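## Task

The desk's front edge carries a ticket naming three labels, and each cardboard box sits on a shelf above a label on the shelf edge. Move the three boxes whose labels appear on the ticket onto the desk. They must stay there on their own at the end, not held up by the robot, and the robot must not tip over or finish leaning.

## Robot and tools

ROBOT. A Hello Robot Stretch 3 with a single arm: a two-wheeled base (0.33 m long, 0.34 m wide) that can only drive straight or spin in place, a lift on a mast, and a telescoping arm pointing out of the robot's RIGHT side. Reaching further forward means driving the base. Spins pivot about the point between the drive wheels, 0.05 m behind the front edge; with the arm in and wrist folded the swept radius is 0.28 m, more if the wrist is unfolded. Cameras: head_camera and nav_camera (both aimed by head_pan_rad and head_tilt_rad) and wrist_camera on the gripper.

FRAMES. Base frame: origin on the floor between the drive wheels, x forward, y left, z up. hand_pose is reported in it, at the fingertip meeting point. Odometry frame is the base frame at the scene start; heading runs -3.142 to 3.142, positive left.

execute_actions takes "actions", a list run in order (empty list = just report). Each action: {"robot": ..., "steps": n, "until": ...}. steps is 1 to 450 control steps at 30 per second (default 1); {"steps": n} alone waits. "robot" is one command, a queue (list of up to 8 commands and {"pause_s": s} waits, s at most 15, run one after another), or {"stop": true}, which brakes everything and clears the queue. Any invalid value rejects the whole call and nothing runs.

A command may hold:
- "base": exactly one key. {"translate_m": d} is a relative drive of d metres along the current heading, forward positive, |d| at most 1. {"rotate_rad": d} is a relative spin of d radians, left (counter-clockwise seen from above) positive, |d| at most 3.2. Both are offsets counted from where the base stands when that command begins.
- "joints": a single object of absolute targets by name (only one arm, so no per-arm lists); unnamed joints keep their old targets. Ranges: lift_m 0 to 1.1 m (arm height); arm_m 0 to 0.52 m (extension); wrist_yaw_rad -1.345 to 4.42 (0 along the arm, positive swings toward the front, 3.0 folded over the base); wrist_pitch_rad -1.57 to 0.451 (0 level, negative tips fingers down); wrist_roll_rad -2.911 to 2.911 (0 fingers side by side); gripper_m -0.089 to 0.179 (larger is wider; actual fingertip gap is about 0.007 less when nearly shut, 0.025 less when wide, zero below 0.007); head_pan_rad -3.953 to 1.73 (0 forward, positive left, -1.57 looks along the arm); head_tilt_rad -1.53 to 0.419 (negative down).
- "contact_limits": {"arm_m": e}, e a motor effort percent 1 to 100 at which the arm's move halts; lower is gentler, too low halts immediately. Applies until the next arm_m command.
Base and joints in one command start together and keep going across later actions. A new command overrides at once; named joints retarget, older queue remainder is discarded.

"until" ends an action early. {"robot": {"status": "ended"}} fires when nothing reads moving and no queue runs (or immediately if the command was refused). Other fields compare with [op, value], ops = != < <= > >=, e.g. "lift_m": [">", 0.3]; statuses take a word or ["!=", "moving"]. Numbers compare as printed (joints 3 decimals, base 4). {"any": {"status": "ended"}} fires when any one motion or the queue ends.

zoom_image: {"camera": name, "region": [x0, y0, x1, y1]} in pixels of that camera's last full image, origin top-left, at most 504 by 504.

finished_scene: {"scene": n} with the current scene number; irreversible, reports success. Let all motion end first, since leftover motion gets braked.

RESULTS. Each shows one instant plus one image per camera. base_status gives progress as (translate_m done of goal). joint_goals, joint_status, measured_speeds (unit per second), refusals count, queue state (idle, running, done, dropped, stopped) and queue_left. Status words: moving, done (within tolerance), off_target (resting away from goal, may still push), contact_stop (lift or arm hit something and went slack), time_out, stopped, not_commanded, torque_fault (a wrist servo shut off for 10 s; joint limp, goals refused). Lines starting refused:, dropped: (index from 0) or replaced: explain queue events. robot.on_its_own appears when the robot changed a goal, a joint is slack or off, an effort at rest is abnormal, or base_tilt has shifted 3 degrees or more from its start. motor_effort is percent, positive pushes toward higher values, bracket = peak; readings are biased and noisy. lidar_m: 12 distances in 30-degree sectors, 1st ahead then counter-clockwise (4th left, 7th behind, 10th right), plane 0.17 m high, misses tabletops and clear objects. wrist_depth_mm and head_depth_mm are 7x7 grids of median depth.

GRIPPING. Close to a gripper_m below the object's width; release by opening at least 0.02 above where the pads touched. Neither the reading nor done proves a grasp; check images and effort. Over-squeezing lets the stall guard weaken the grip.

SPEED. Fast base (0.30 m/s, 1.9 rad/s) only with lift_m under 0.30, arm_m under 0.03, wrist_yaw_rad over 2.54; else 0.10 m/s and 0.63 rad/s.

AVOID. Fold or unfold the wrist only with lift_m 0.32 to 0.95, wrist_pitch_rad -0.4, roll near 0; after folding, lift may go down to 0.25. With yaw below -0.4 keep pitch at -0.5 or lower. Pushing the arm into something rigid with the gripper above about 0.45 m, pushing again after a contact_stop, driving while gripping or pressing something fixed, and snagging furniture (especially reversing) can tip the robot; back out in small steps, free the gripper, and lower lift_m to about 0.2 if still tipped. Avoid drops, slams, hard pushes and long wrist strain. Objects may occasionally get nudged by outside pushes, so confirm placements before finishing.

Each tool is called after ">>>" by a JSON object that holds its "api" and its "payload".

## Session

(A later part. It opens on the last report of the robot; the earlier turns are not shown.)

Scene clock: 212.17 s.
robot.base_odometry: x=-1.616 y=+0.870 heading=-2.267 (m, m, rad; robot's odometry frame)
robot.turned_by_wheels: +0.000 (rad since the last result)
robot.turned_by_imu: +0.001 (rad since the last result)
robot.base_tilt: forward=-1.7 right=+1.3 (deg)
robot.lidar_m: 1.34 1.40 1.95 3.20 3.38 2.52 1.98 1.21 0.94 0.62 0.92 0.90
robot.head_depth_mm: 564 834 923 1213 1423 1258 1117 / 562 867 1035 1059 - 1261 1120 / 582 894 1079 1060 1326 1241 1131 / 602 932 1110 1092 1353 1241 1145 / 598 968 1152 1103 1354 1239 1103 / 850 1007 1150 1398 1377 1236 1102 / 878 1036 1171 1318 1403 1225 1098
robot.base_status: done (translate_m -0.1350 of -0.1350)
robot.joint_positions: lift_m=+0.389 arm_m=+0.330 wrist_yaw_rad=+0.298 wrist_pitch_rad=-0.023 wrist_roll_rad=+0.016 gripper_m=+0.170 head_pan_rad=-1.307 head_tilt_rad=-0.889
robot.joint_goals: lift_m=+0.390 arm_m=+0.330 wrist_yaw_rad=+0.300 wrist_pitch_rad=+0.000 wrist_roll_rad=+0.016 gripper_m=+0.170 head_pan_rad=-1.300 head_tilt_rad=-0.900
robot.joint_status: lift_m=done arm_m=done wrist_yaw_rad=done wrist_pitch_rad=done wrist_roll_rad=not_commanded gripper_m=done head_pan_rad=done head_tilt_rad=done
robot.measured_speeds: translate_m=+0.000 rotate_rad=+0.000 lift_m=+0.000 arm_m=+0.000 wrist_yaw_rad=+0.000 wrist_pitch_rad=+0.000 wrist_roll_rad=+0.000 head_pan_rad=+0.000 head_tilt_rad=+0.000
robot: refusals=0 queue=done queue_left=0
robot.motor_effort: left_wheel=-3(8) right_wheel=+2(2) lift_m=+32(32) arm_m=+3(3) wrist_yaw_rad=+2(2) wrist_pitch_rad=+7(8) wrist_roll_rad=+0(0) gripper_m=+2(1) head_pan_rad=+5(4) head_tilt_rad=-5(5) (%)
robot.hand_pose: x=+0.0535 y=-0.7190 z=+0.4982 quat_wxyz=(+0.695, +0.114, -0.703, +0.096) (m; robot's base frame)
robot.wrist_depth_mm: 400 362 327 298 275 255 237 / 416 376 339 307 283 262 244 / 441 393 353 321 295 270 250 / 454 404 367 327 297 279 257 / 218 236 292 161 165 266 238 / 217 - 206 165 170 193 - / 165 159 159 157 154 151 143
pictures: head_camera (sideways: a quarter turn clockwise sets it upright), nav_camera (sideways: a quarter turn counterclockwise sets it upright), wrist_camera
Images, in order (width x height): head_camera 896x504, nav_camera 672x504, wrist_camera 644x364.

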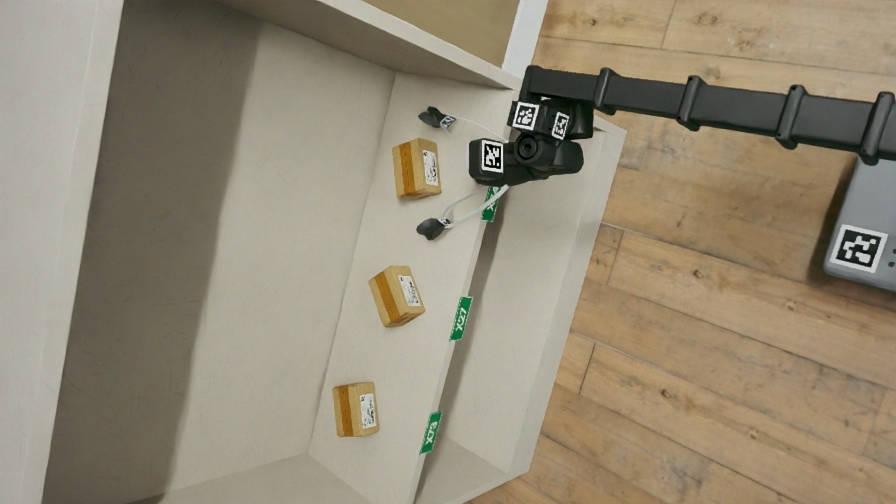

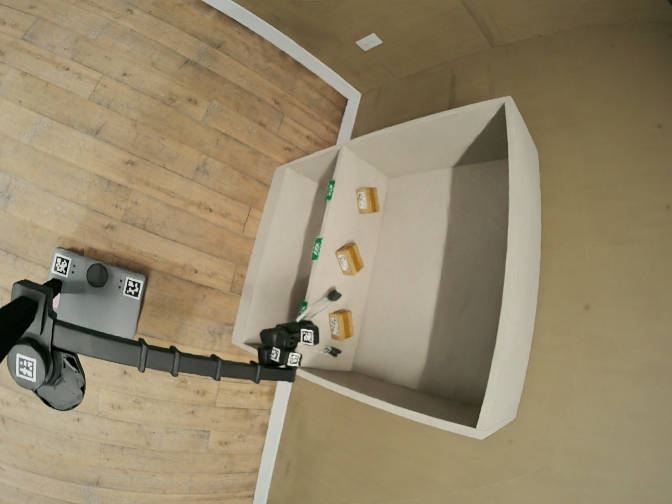

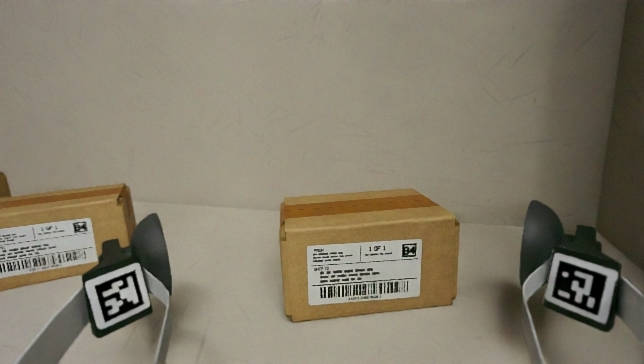

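Go to v≈-0.2.

>>> {"api": "execute_actions", "payload": {"actions": [{"robot":[{"joints":{"lift_m":0.378,"arm_m":0.345}},{"joints":{"gripper_m":0.04}},{"joints":{"lift_m":0.41}},{"joints":{"arm_m":0}},{"base":{"rotate_rad":1.67},"joints":{"wrist_yaw_rad":2.6,"wrist_pitch_rad":-0.3,"lift_m":0.29}}],"steps":450,"until":{"robot":{"status":"ended"}}},{"robot":[{"base":{"translate_m":1}},{"base":{"translate_m":1}},{"base":{"translate_m":0.41}},{"base":{"rotate_rad":1.48},"joints":{"lift_m":0.92,"wrist_yaw_rad":0,"wrist_pitch_rad":0,"head_pan_rad":-1.5,"head_tilt_rad":-0.5}},{"joints":{"arm_m":0.4}}],"steps":450,"until":{"robot":{"status":"ended"}}},{"steps":450,"until":{"robot":{"status":"ended"}}}]}}

Scene clock: 250.33 s.
robot.base_odometry: x=+0.377 y=-0.485 heading=+0.883 (m, m, rad; robot's odometry frame)
robot.turned_by_wheels: +3.150 (rad since the last result)
robot.turned_by_imu: +3.131 (rad since the last result)
robot.base_tilt: forward=-1.6 right=+1.4 (deg)
robot.lidar_m: 2.15 2.26 2.97 3.01 2.26 1.66 1.61 1.67 0.89 0.86 1.13 2.12
robot.head_depth_mm: 1206 1315 1186 - 1070 1518 1246 / 1213 1326 1280 1691 1144 1538 1280 / 1228 1342 1268 1734 1822 1478 1276 / 1237 1357 1052 1689 1845 1524 1263 / 1256 1361 1038 1697 1825 1530 1266 / 1252 1378 1026 789 1864 1509 1254 / 1272 1388 1009 775 1447 1463 1245
robot.base_status: done (rotate_rad +1.4799 of +1.4800)
robot.joint_positions: lift_m=+0.919 arm_m=+0.400 wrist_yaw_rad=+0.002 wrist_pitch_rad=-0.034 wrist_roll_rad=+0.016 gripper_m=+0.041 head_pan_rad=-1.493 head_tilt_rad=-0.507
robot.joint_goals: lift_m=+0.920 arm_m=+0.400 wrist_yaw_rad=+0.000 wrist_pitch_rad=+0.000 wrist_roll_rad=+0.016 gripper_m=+0.040 head_pan_rad=-1.500 head_tilt_rad=-0.500
robot.joint_status: lift_m=done arm_m=done wrist_yaw_rad=done wrist_pitch_rad=done wrist_roll_rad=not_commanded gripper_m=done head_pan_rad=done head_tilt_rad=done
robot.measured_speeds: translate_m=+0.000 rotate_rad=+0.000 lift_m=+0.000 arm_m=+0.000 wrist_yaw_rad=+0.000 wrist_pitch_rad=+0.000 wrist_roll_rad=+0.000 head_pan_rad=+0.000 head_tilt_rad=+0.000
robot: refusals=0 queue=done queue_left=0
robot.motor_effort: left_wheel=-3(8) right_wheel=+1(6) lift_m=+33(33) arm_m=+3(4) wrist_yaw_rad=-1(5) wrist_pitch_rad=+11(9) wrist_roll_rad=+0(0) gripper_m=-19(93) head_pan_rad=-3(24) head_tilt_rad=+3(29) (%)
robot.hand_pose: x=-0.0209 y=-0.7999 z=+1.0253 quat_wxyz=(+0.701, +0.013, -0.712, -0.012) (m; robot's base frame)
robot.wrist_depth_mm: 785 760 768 768 747 735 730 / 809 810 784 787 774 773 744 / 848 828 831 799 808 786 774 / 694 640 606 576 541 521 499 / 389 375 146 148 153 338 320 / 224 269 149 152 159 - 237 / 209 206 200 198 195 191 188
pictures: head_camera (sideways: a quarter turn clockwise sets it upright), nav_camera (sideways: a quarter turn counterclockwise sets it upright), wrist_camera
Images, in order (width x height): head_camera 896x504, nav_camera 672x504, wrist_camera 644x364.

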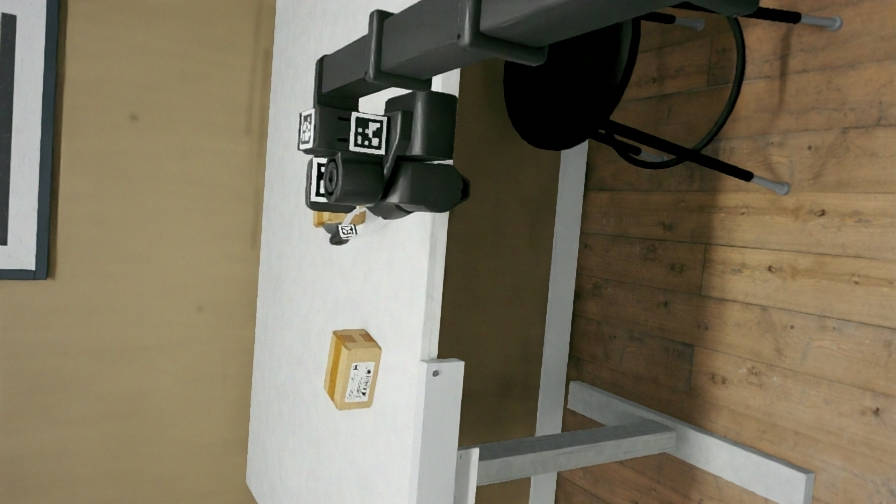

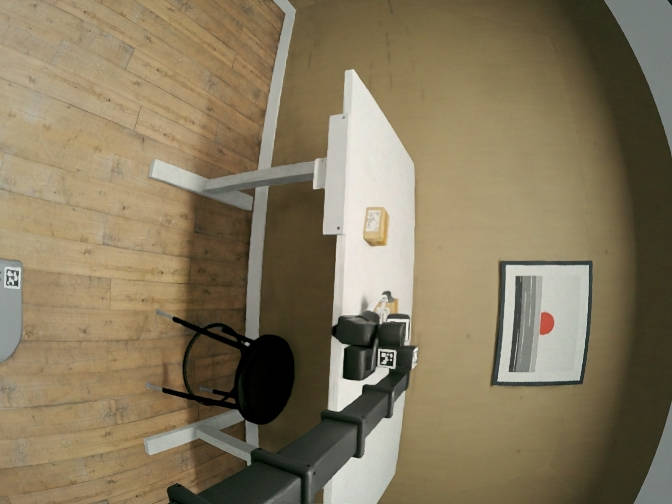

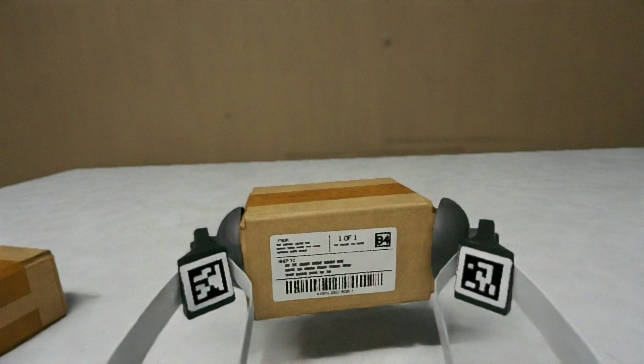

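>>> {"api": "execute_actions", "payload": {"actions": [{"robot":[{"joints":{"lift_m":0.883}},{"joints":{"gripper_m":0.15}},{"joints":{"arm_m":0,"lift_m":0.9}}],"steps":450,"until":{"robot":{"status":"ended"}}},{"robot":[{"base":{"rotate_rad":1.06},"joints":{"lift_m":0.29,"wrist_yaw_rad":2.6,"wrist_pitch_rad":-0.3,"gripper_m":0.05}},{"base":{"translate_m":1}},{"base":{"translate_m":1}},{"base":{"translate_m":0.72}},{"base":{"rotate_rad":2.07},"joints":{"head_pan_rad":-1.57,"head_tilt_rad":-0.9}},{"joints":{"lift_m":0.39,"wrist_yaw_rad":0,"wrist_pitch_rad":0,"gripper_m":0.17}}],"steps":450,"until":{"robot":{"status":"ended"}}},{"steps":450,"until":{"robot":{"status":"ended"}}}]}}

Scene clock: 289.03 s.
robot.base_odometry: x=-0.611 y=+2.049 heading=-2.271 (m, m, rad; robot's odometry frame)
robot.turned_by_wheels: +3.130 (rad since the last result)
robot.turned_by_imu: +3.107 (rad since the last result)
robot.base_tilt: forward=-1.6 right=+1.4 (deg)
robot.lidar_m: 2.33 3.02 3.53 3.49 1.25 0.90 0.40 0.42 0.60 0.87 0.80 1.29
robot.head_depth_mm: 595 694 1093 1469 1426 1155 1075 / 592 890 994 1087 1396 1247 1122 / 584 908 1107 1082 1349 1247 - / 579 905 1100 1062 1351 1286 - / 572 903 1098 1054 1344 1240 1104 / 565 903 1090 1085 1336 1233 1103 / 563 899 1088 1069 1341 1223 1094
robot.base_status: done (rotate_rad +2.0699 of +2.0700)
robot.joint_positions: lift_m=+0.389 arm_m=+0.003 wrist_yaw_rad=+0.004 wrist_pitch_rad=-0.023 wrist_roll_rad=+0.016 gripper_m=+0.170 head_pan_rad=-1.563 head_tilt_rad=-0.889
robot.joint_goals: lift_m=+0.390 arm_m=+0.000 wrist_yaw_rad=+0.000 wrist_pitch_rad=+0.000 wrist_roll_rad=+0.016 gripper_m=+0.170 head_pan_rad=-1.570 head_tilt_rad=-0.900
robot.joint_status: lift_m=done arm_m=done wrist_yaw_rad=done wrist_pitch_rad=done wrist_roll_rad=not_commanded gripper_m=done head_pan_rad=done head_tilt_rad=done
robot.measured_speeds: translate_m=+0.000 rotate_rad=+0.000 lift_m=+0.000 arm_m=+0.000 wrist_yaw_rad=+0.000 wrist_pitch_rad=+0.000 wrist_roll_rad=+0.000 head_pan_rad=+0.000 head_tilt_rad=+0.000
robot: refusals=0 queue=done queue_left=0
robot.motor_effort: left_wheel=-3(8) right_wheel=+1(8) lift_m=+32(34) arm_m=-3(1) wrist_yaw_rad=-2(4) wrist_pitch_rad=+7(10) wrist_roll_rad=+0(0) gripper_m=+1(85) head_pan_rad=-4(13) head_tilt_rad=-5(29) (%)
robot.hand_pose: x=-0.0205 y=-0.4033 z=+0.4982 quat_wxyz=(+0.702, +0.010, -0.713, -0.007) (m; robot's base frame)
robot.wrist_depth_mm: 570 581 583 587 588 398 621 / 597 599 591 601 603 403 635 / 610 621 616 613 621 436 646 / 572 542 470 468 453 401 679 / 484 386 667 662 662 449 696 / 626 - 677 692 679 461 - / 609 681 675 663 654 499 744
pictures: head_camera (sideways: a quarter turn clockwise sets it upright), nav_camera (sideways: a quarter turn counterclockwise sets it upright), wrist_camera
Images, in order (width x height): head_camera 896x504, nav_camera 672x504, wrist_camera 644x364.

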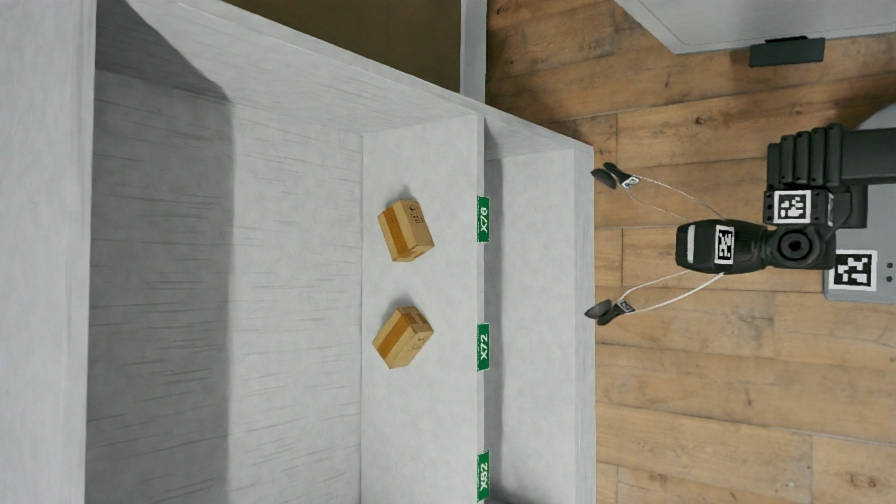

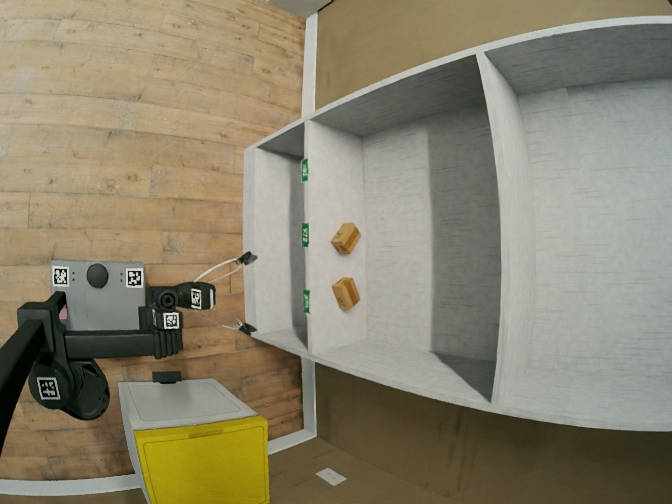

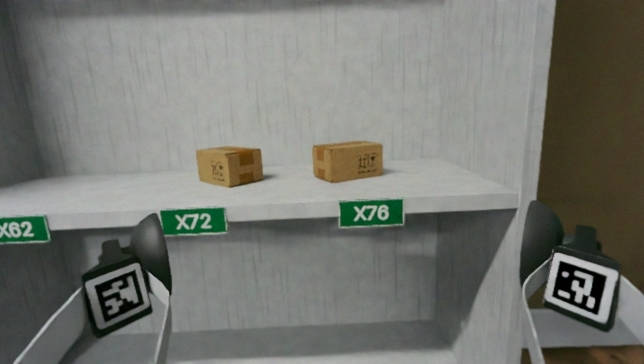

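>>> {"api": "execute_actions", "payload": {"actions": [{"robot":[{"base":{"translate_m":-0.03},"joints":{"lift_m":0.46}},{"base":{"rotate_rad":-0.2},"joints":{"wrist_yaw_rad":0.6,"arm_m":0.36,"gripper_m":0.15}}],"steps":450,"until":{"robot":{"status":"ended"}}}]}}

Scene clock: 297.90 s.
robot.base_odometry: x=-0.592 y=+2.072 heading=-2.471 (m, m, rad; robot's odometry frame)
robot.turned_by_wheels: -0.200 (rad since the last result)
robot.turned_by_imu: -0.197 (rad since the last result)
robot.base_tilt: forward=-1.7 right=+1.3 (deg)
robot.lidar_m: 1.62 2.95 3.50 3.50 1.57 0.94 0.58 0.37 0.46 0.67 0.89 0.82
robot.head_depth_mm: 885 1054 1307 1590 940 900 980 / 863 1032 1265 1566 1418 1174 1113 / 583 716 918 1456 1413 1249 1150 / 603 910 1076 1103 1349 1235 1140 / 572 905 1102 1045 1351 1238 1100 / 567 883 1061 1045 1324 1237 1103 / 562 869 1034 1021 1300 1232 1094
robot.base_status: done (rotate_rad -0.1999 of -0.2000)
robot.joint_positions: lift_m=+0.459 arm_m=+0.360 wrist_yaw_rad=+0.597 wrist_pitch_rad=-0.023 wrist_roll_rad=+0.016 gripper_m=+0.150 head_pan_rad=-1.563 head_tilt_rad=-0.889
robot.joint_goals: lift_m=+0.460 arm_m=+0.360 wrist_yaw_rad=+0.600 wrist_pitch_rad=+0.000 wrist_roll_rad=+0.016 gripper_m=+0.150 head_pan_rad=-1.570 head_tilt_rad=-0.900
robot.joint_status: lift_m=done arm_m=done wrist_yaw_rad=done wrist_pitch_rad=done wrist_roll_rad=not_commanded gripper_m=done head_pan_rad=done head_tilt_rad=done
robot.measured_speeds: translate_m=+0.000 rotate_rad=+0.000 lift_m=+0.000 arm_m=+0.000 wrist_yaw_rad=+0.000 wrist_pitch_rad=+0.000 wrist_roll_rad=+0.000 head_pan_rad=+0.000 head_tilt_rad=+0.000
robot: refusals=0 queue=done queue_left=0
robot.motor_effort: left_wheel=+1(7) right_wheel=-2(4) lift_m=+32(32) arm_m=+2(4) wrist_yaw_rad=+2(3) wrist_pitch_rad=+7(7) wrist_roll_rad=+0(0) gripper_m=+2(73) head_pan_rad=-3(4) head_tilt_rad=-5(5) (%)
robot.hand_pose: x=+0.1224 y=-0.7160 z=+0.5683 quat_wxyz=(+0.673, +0.218, -0.679, +0.198) (m; robot's base frame)
robot.wrist_depth_mm: 431 382 339 304 278 253 234 / 457 400 351 316 286 260 241 / 481 417 367 326 296 268 247 / 508 439 380 339 305 278 254 / 504 462 401 353 316 292 259 / 358 - 339 334 309 300 260 / 288 247 253 186 201 249 237
pictures: head_camera (sideways: a quarter turn clockwise sets it upright), nav_camera (sideways: a quarter turn counterclockwise sets it upright), wrist_camera
Images, in order (width x height): head_camera 896x504, nav_camera 672x504, wrist_camera 644x364.

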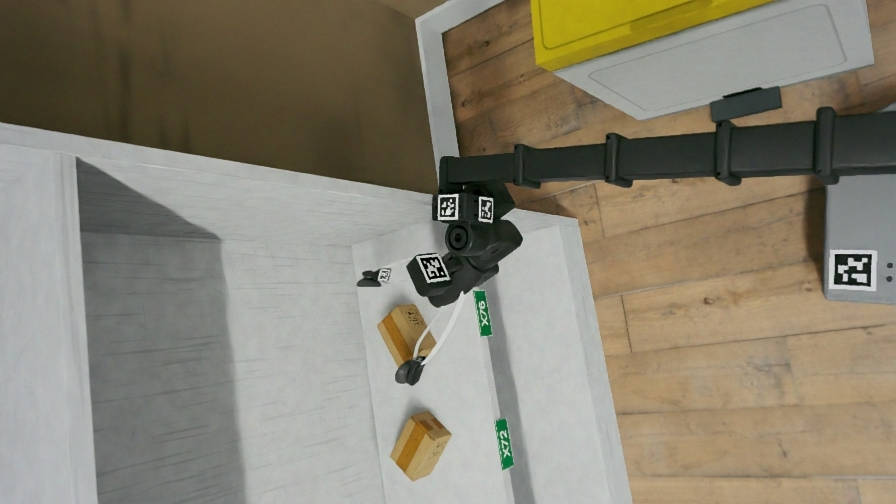

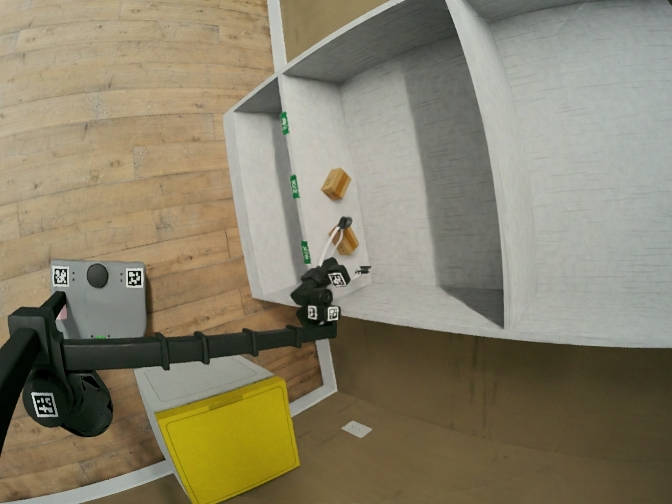

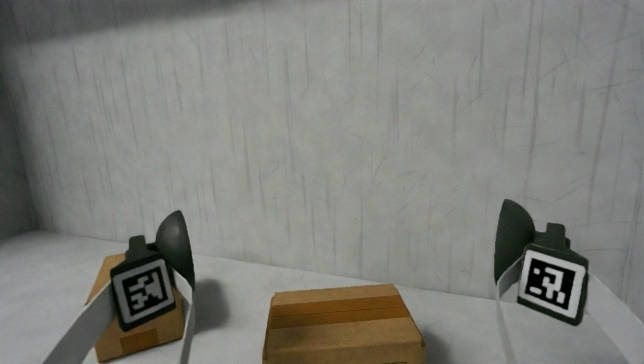

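>>> {"api": "execute_actions", "payload": {"actions": [{"robot":[{"joints":{"lift_m":0.378}},{"joints":{"gripper_m":0.04}},{"joints":{"lift_m":0.45}},{"joints":{"arm_m":0}},{"base":{"rotate_rad":1.44},"joints":{"wrist_yaw_rad":2.6,"wrist_pitch_rad":-0.3,"lift_m":0.29}}],"steps":450,"until":{"robot":{"status":"ended"}}},{"robot":[{"base":{"translate_m":1}},{"base":{"translate_m":1}},{"base":{"translate_m":0.57}},{"base":{"rotate_rad":1.94},"joints":{"lift_m":0.96,"wrist_yaw_rad":0,"wrist_pitch_rad":0,"head_pan_rad":-1.5,"head_tilt_rad":-0.5}},{"joints":{"arm_m":0.4}}],"steps":450,"until":{"robot":{"status":"ended"}}},{"steps":450,"until":{"robot":{"status":"ended"}}}]}}

Scene clock: 337.77 s.
robot.base_odometry: x=+0.730 y=-0.132 heading=+0.909 (m, m, rad; robot's odometry frame)
robot.turned_by_wheels: +3.380 (rad since the last result)
robot.turned_by_imu: +3.360 (rad since the last result)
robot.base_tilt: forward=-1.6 right=+1.3 (deg)
robot.lidar_m: 1.73 1.80 2.46 3.04 2.91 2.11 2.03 1.14 1.00 1.00 1.51 1.78
robot.head_depth_mm: 1194 1309 1310 722 1798 1555 1276 / 1208 1322 - 720 1816 1539 1275 / 1198 1330 - 713 1799 1534 1257 / 1207 1334 1051 729 1795 1484 1262 / 1220 1336 1031 798 1832 1515 1260 / 1224 1341 1480 1674 1827 1488 1252 / 1234 1364 1501 1716 1825 1501 1251
robot.base_status: done (rotate_rad +1.9399 of +1.9400)
robot.joint_positions: lift_m=+0.959 arm_m=+0.400 wrist_yaw_rad=+0.002 wrist_pitch_rad=-0.023 wrist_roll_rad=+0.016 gripper_m=+0.040 head_pan_rad=-1.507 head_tilt_rad=-0.507
robot.joint_goals: lift_m=+0.960 arm_m=+0.400 wrist_yaw_rad=+0.000 wrist_pitch_rad=+0.000 wrist_roll_rad=+0.016 gripper_m=+0.040 head_pan_rad=-1.500 head_tilt_rad=-0.500
robot.joint_status: lift_m=done arm_m=done wrist_yaw_rad=done wrist_pitch_rad=done wrist_roll_rad=not_commanded gripper_m=done head_pan_rad=done head_tilt_rad=done
robot.measured_speeds: translate_m=+0.000 rotate_rad=+0.000 lift_m=+0.000 arm_m=+0.000 wrist_yaw_rad=+0.000 wrist_pitch_rad=+0.000 wrist_roll_rad=+0.000 head_pan_rad=+0.000 head_tilt_rad=+0.000
robot: refusals=0 queue=done queue_left=0
robot.motor_effort: left_wheel=-3(9) right_wheel=+1(6) lift_m=+33(35) arm_m=+2(2) wrist_yaw_rad=-1(4) wrist_pitch_rad=+7(8) wrist_roll_rad=+0(0) gripper_m=+0(89) head_pan_rad=+4(14) head_tilt_rad=+3(27) (%)
robot.hand_pose: x=-0.0209 y=-0.8002 z=+1.0681 quat_wxyz=(+0.702, +0.009, -0.713, -0.008) (m; robot's base frame)
robot.wrist_depth_mm: 747 742 743 740 728 734 735 / 773 769 764 767 754 760 756 / 796 788 784 785 784 775 773 / 844 812 795 796 736 703 664 / 875 844 493 466 486 442 426 / 891 353 367 333 298 323 316 / 295 273 265 261 257 251 185
pictures: head_camera (sideways: a quarter turn clockwise sets it upright), nav_camera (sideways: a quarter turn counterclockwise sets it upright), wrist_camera
Images, in order (width x height): head_camera 896x504, nav_camera 672x504, wrist_camera 644x364.

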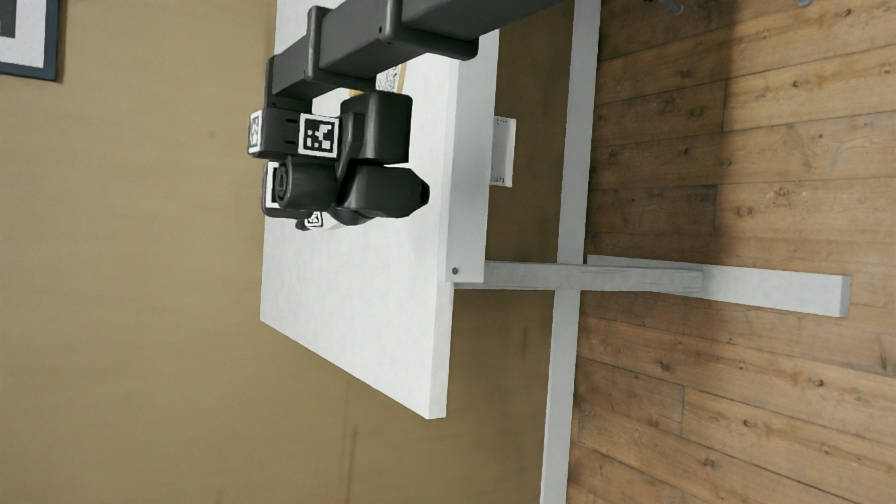

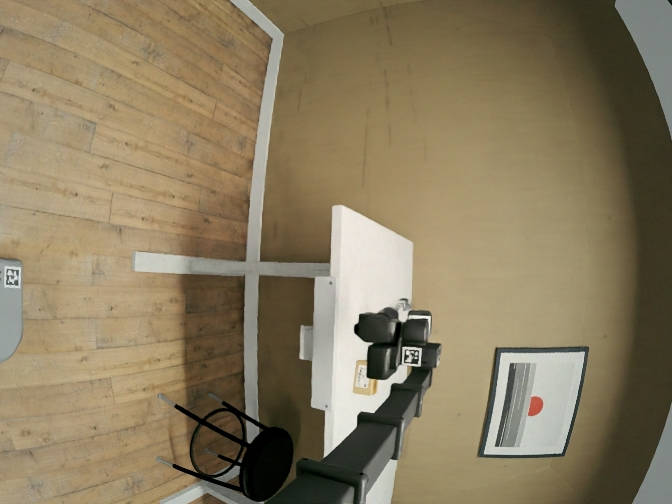

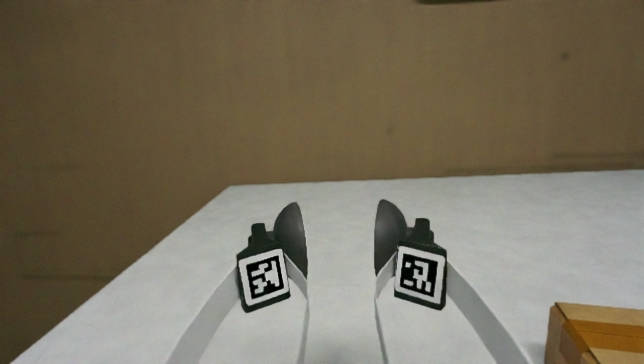

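Missed. Retrace in reverse.

>>> {"api": "execute_actions", "payload": {"actions": [{"robot":[{"joints":{"arm_m":0,"lift_m":0.93}},{"base":{"rotate_rad":-1.94},"joints":{"lift_m":0.29,"wrist_yaw_rad":2.6,"wrist_pitch_rad":-0.3}},{"base":{"translate_m":-1}},{"base":{"translate_m":-1}},{"base":{"translate_m":-0.57}},{"base":{"rotate_rad":-1.24},"joints":{"head_pan_rad":-1.57,"head_tilt_rad":-0.9}},{"joints":{"lift_m":0.39,"wrist_yaw_rad":0,"wrist_pitch_rad":0,"gripper_m":0.17}}],"steps":450,"until":{"robot":{"status":"ended"}}},{"steps":450,"until":{"robot":{"status":"ended"}}}]}}

Scene clock: 369.37 s.
robot.base_odometry: x=-0.592 y=+2.072 heading=-2.271 (m, m, rad; robot's odometry frame)
robot.turned_by_wheels: -3.180 (rad since the last result)
robot.turned_by_imu: -3.148 (rad since the last result)
robot.base_tilt: forward=-1.6 right=+1.3 (deg)
robot.lidar_m: 2.36 3.06 3.56 3.51 1.21 0.86 0.37 0.39 0.55 0.76 0.82 1.29
robot.head_depth_mm: 567 678 1157 1479 1429 1063 1008 / 588 865 880 1369 1412 1249 1110 / 585 911 1106 1103 1333 1255 - / 579 907 1106 1082 1354 1282 - / 572 906 1099 1072 1357 1243 1101 / 567 902 1093 1067 1342 1232 1098 / 563 902 1099 1082 1336 1226 1097
robot.base_status: done (rotate_rad -1.2399 of -1.2400)
robot.joint_positions: lift_m=+0.389 arm_m=+0.003 wrist_yaw_rad=+0.004 wrist_pitch_rad=-0.023 wrist_roll_rad=+0.016 gripper_m=+0.170 head_pan_rad=-1.563 head_tilt_rad=-0.889
robot.joint_goals: lift_m=+0.390 arm_m=+0.000 wrist_yaw_rad=+0.000 wrist_pitch_rad=+0.000 wrist_roll_rad=+0.016 gripper_m=+0.170 head_pan_rad=-1.570 head_tilt_rad=-0.900
robot.joint_status: lift_m=done arm_m=done wrist_yaw_rad=done wrist_pitch_rad=done wrist_roll_rad=not_commanded gripper_m=done head_pan_rad=done head_tilt_rad=done
robot.measured_speeds: translate_m=+0.000 rotate_rad=+0.000 lift_m=+0.000 arm_m=+0.000 wrist_yaw_rad=+0.000 wrist_pitch_rad=+0.000 wrist_roll_rad=+0.000 head_pan_rad=+0.000 head_tilt_rad=+0.000
robot: refusals=0 queue=done queue_left=0
robot.motor_effort: left_wheel=+1(9) right_wheel=-2(6) lift_m=+33(34) arm_m=-3(5) wrist_yaw_rad=-2(3) wrist_pitch_rad=+7(7) wrist_roll_rad=+0(0) gripper_m=+0(84) head_pan_rad=-3(13) head_tilt_rad=-5(29) (%)
robot.hand_pose: x=-0.0205 y=-0.4033 z=+0.4982 quat_wxyz=(+0.702, +0.010, -0.713, -0.007) (m; robot's base frame)
robot.wrist_depth_mm: 580 586 581 586 580 397 616 / 602 602 602 602 596 438 636 / 627 618 623 620 617 445 656 / 579 543 472 478 450 428 688 / 625 391 670 660 645 425 699 / 660 - 680 690 691 470 - / 633 676 675 664 629 712 738
pictures: head_camera (sideways: a quarter turn clockwise sets it upright), nav_camera (sideways: a quarter turn counterclockwise sets it upright), wrist_camera
Images, in order (width x height): head_camera 896x504, nav_camera 672x504, wrist_camera 644x364.

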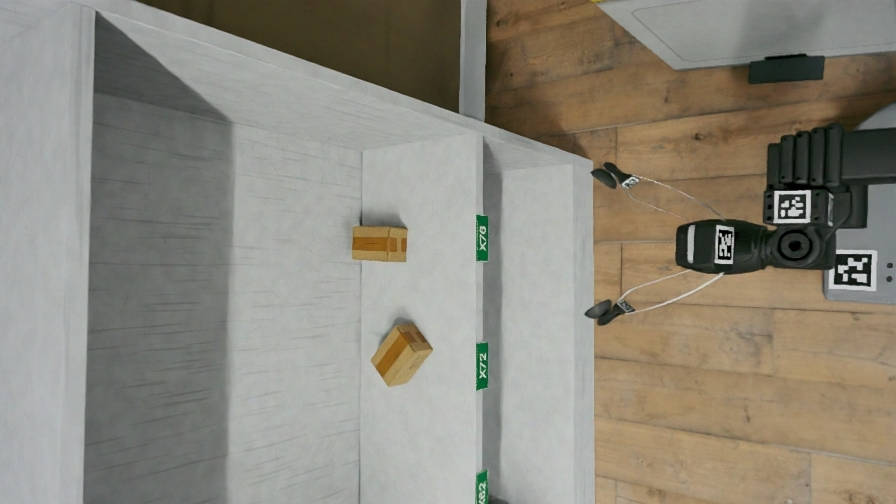

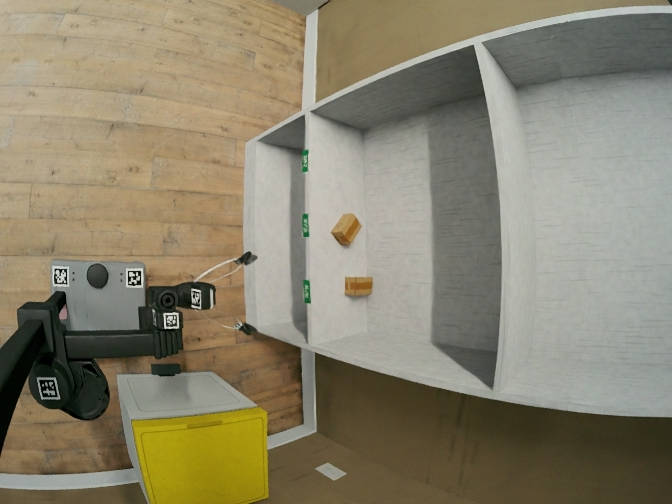

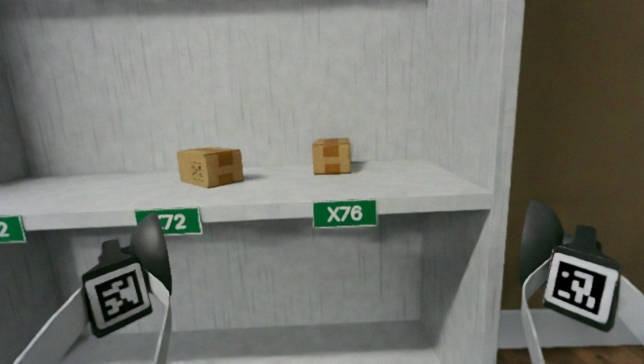

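>>> {"api": "execute_actions", "payload": {"actions": [{"robot":[{"joints":{"lift_m":0.382,"arm_m":0.39,"gripper_m":0.13}},{"joints":{"gripper_m":0.0}},{"joints":{"lift_m":0.42}},{"joints":{"arm_m":0}}],"steps":450,"until":{"robot":{"status":"ended"}}}]}}

Scene clock: 382.77 s.
robot.base_odometry: x=-0.592 y=+2.072 heading=-2.271 (m, m, rad; robot's odometry frame)
robot.turned_by_wheels: +0.000 (rad since the last result)
robot.turned_by_imu: +0.000 (rad since the last result)
robot.base_tilt: forward=-1.6 right=+1.4 (deg)
robot.lidar_m: 2.36 3.06 3.55 3.50 1.20 0.86 0.37 0.38 0.55 0.76 0.82 1.29
robot.head_depth_mm: 570 692 1164 1482 1432 1058 1004 / 588 868 871 1368 1419 1239 1112 / 582 912 1110 1109 1328 1243 - / 576 909 1106 1073 1318 1284 - / 573 909 1101 1074 1344 1236 1108 / 564 909 1096 1066 1332 1225 1101 / 561 900 1091 1084 1342 1227 1093
robot.base_status: done (rotate_rad -1.2400 of -1.2400)
robot.joint_positions: lift_m=+0.419 arm_m=+0.003 wrist_yaw_rad=+0.002 wrist_pitch_rad=-0.036 wrist_roll_rad=+0.018 gripper_m=+0.010 head_pan_rad=-1.563 head_tilt_rad=-0.890
robot.joint_goals: lift_m=+0.420 arm_m=+0.000 wrist_yaw_rad=+0.000 wrist_pitch_rad=+0.000 wrist_roll_rad=+0.018 gripper_m=+0.009 head_pan_rad=-1.570 head_tilt_rad=-0.900
robot.joint_status: lift_m=done arm_m=done wrist_yaw_rad=done wrist_pitch_rad=done wrist_roll_rad=not_commanded gripper_m=done head_pan_rad=done head_tilt_rad=done
robot.measured_speeds: translate_m=+0.000 rotate_rad=+0.000 lift_m=+0.000 arm_m=+0.000 wrist_yaw_rad=+0.000 wrist_pitch_rad=+0.000 wrist_roll_rad=+0.000 head_pan_rad=+0.000 head_tilt_rad=+0.000
robot: refusals=0 queue=done queue_left=0
robot.on_its_own: gripper_m is held at +0.009, not at your +0.000, by its stall guard, which is not easing now
robot.motor_effort: left_wheel=+0(3) right_wheel=+0(3) lift_m=+34(38) arm_m=-3(22) wrist_yaw_rad=+0(8) wrist_pitch_rad=+11(32) wrist_roll_rad=+0(1) gripper_m=-20(96) head_pan_rad=-3(4) head_tilt_rad=-4(5) (%)
robot.hand_pose: x=-0.0209 y=-0.4029 z=+0.5249 quat_wxyz=(+0.701, +0.014, -0.713, -0.012) (m; robot's base frame)
robot.wrist_depth_mm: 582 576 579 582 576 392 618 / 596 591 600 601 595 433 640 / 615 620 618 615 619 441 664 / 624 625 497 172 490 452 681 / 425 412 425 149 151 707 709 / 678 694 - 155 617 729 735 / 658 712 713 686 653 472 738
pictures: head_camera (sideways: a quarter turn clockwise sets it upright), nav_camera (sideways: a quarter turn counterclockwise sets it upright), wrist_camera
Images, in order (width x height): head_camera 896x504, nav_camera 672x504, wrist_camera 644x364.

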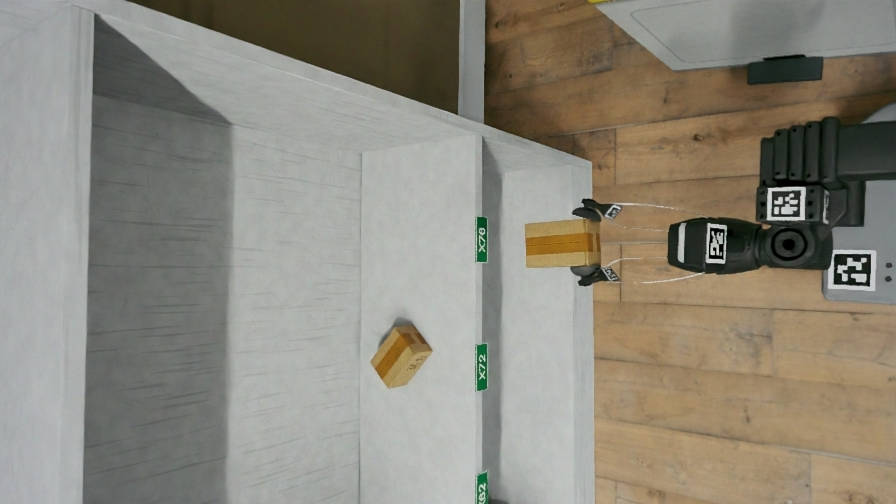

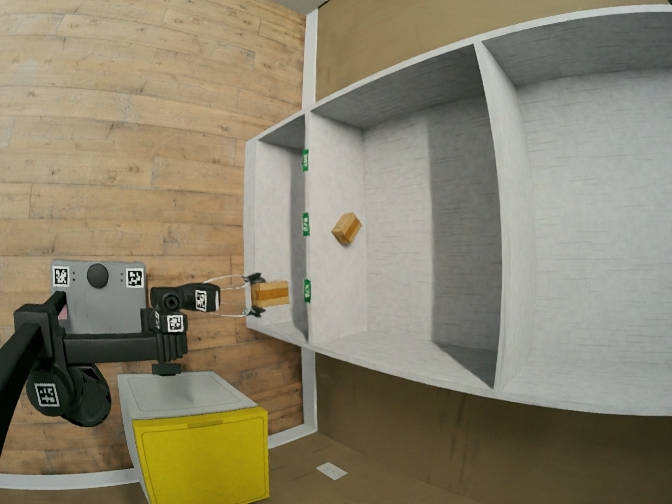

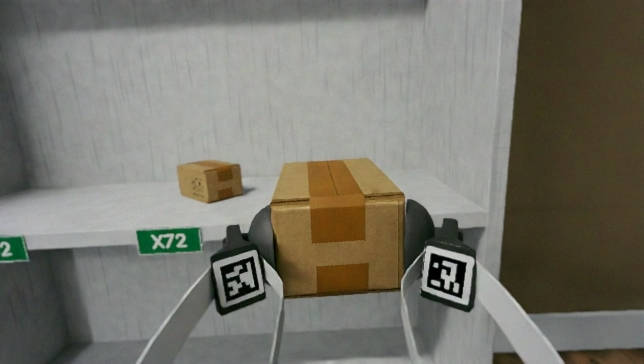

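>>> {"api": "execute_actions", "payload": {"actions": [{"robot":[{"base":{"rotate_rad":1.25},"joints":{"wrist_yaw_rad":2.6,"wrist_pitch_rad":-0.3,"lift_m":0.29}},{"base":{"translate_m":1}},{"base":{"translate_m":1}},{"base":{"translate_m":0.57}},{"base":{"rotate_rad":1.94},"joints":{"lift_m":0.92,"wrist_yaw_rad":0,"wrist_pitch_rad":0,"head_pan_rad":-1.5,"head_tilt_rad":-0.5}},{"joints":{"arm_m":0.35}},{"joints":{"lift_m":0.877}}],"steps":450,"until":{"robot":{"status":"ended"}}},{"steps":450,"until":{"robot":{"status":"ended"}}},{"robot":[{"joints":{"gripper_m":0.1}},{"joints":{"arm_m":0.1,"lift_m":0.89}}],"steps":450,"until":{"robot":{"status":"ended"}}}]}}

Scene clock: 419.00 s.
robot.base_odometry: x=+0.751 y=-0.118 heading=+0.919 (m, m, rad; robot's odometry frame)
robot.turned_by_wheels: +3.190 (rad since the last result)
robot.turned_by_imu: +3.172 (rad since the last result)
robot.base_tilt: forward=-1.6 right=+1.2 (deg)
robot.lidar_m: 1.70 1.79 2.45 3.04 2.92 2.14 2.06 1.16 1.00 1.00 1.50 1.76
robot.head_depth_mm: 1186 1304 1097 706 1752 - - / 1185 1306 1080 725 1776 - - / 1205 1310 1065 730 - - 1232 / 1204 1321 1053 744 1341 1433 1227 / 1211 1333 1125 800 1824 1515 1253 / 1214 1348 1494 1690 1831 1511 1257 / 1229 1347 1513 1700 1835 1502 1249
robot.base_status: done (rotate_rad +1.9399 of +1.9400)
robot.joint_positions: lift_m=+0.889 arm_m=+0.100 wrist_yaw_rad=+0.002 wrist_pitch_rad=-0.024 wrist_roll_rad=+0.018 gripper_m=+0.100 head_pan_rad=-1.507 head_tilt_rad=-0.507
robot.joint_goals: lift_m=+0.890 arm_m=+0.100 wrist_yaw_rad=+0.000 wrist_pitch_rad=+0.000 wrist_roll_rad=+0.018 gripper_m=+0.100 head_pan_rad=-1.500 head_tilt_rad=-0.500
robot.joint_status: lift_m=done arm_m=done wrist_yaw_rad=done wrist_pitch_rad=done wrist_roll_rad=not_commanded gripper_m=done head_pan_rad=done head_tilt_rad=done
robot.measured_speeds: translate_m=+0.000 rotate_rad=+0.000 lift_m=+0.000 arm_m=+0.000 wrist_yaw_rad=+0.000 wrist_pitch_rad=+0.000 wrist_roll_rad=+0.000 head_pan_rad=+0.000 head_tilt_rad=+0.000
robot: refusals=0 queue=done queue_left=0
robot.motor_effort: left_wheel=-2(8) right_wheel=+1(6) lift_m=+33(37) arm_m=-4(6) wrist_yaw_rad=+0(5) wrist_pitch_rad=+7(11) wrist_roll_rad=+0(1) gripper_m=+0(81) head_pan_rad=+4(14) head_tilt_rad=+4(29) (%)
robot.hand_pose: x=-0.0209 y=-0.5010 z=+0.9980 quat_wxyz=(+0.701, +0.009, -0.713, -0.008) (m; robot's base frame)
robot.wrist_depth_mm: - - - - - - - / - - - - - - - / - - - - - - 976 / - - 513 399 458 407 412 / - - 333 307 304 300 300 / - - - 708 323 - - / - - - - - - 739
pictures: head_camera (sideways: a quarter turn clockwise sets it upright), nav_camera (sideways: a quarter turn counterclockwise sets it upright), wrist_camera
Images, in order (width x height): head_camera 896x504, nav_camera 672x504, wrist_camera 644x364.

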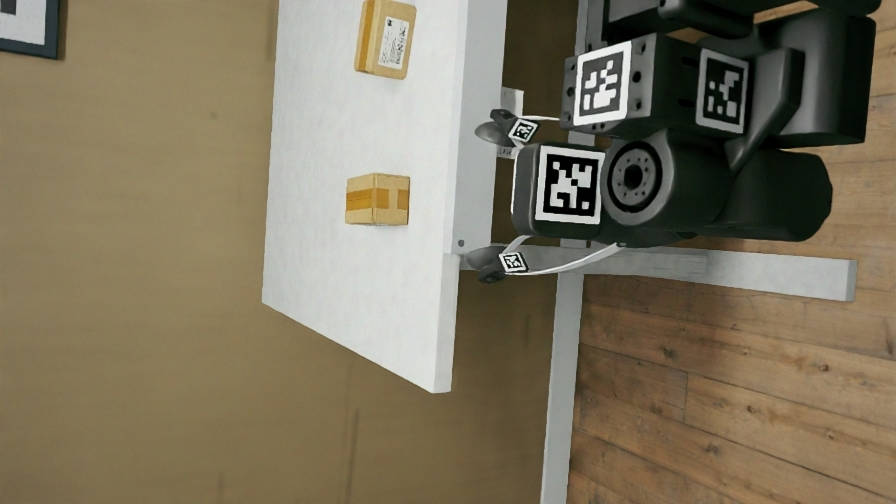

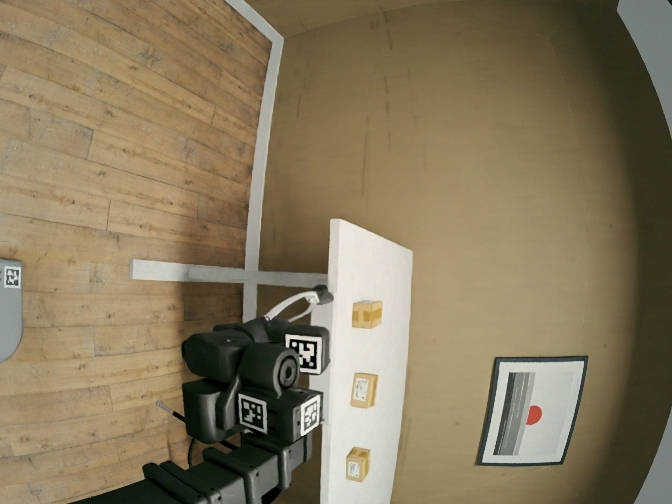

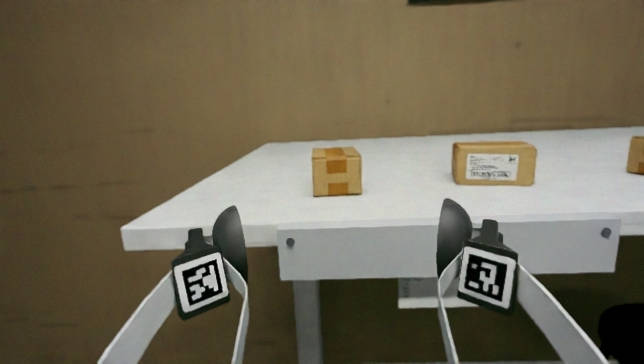

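>>> {"api": "finished_scene", "payload": {"scene": 1}}

The scene is finished: the task was done.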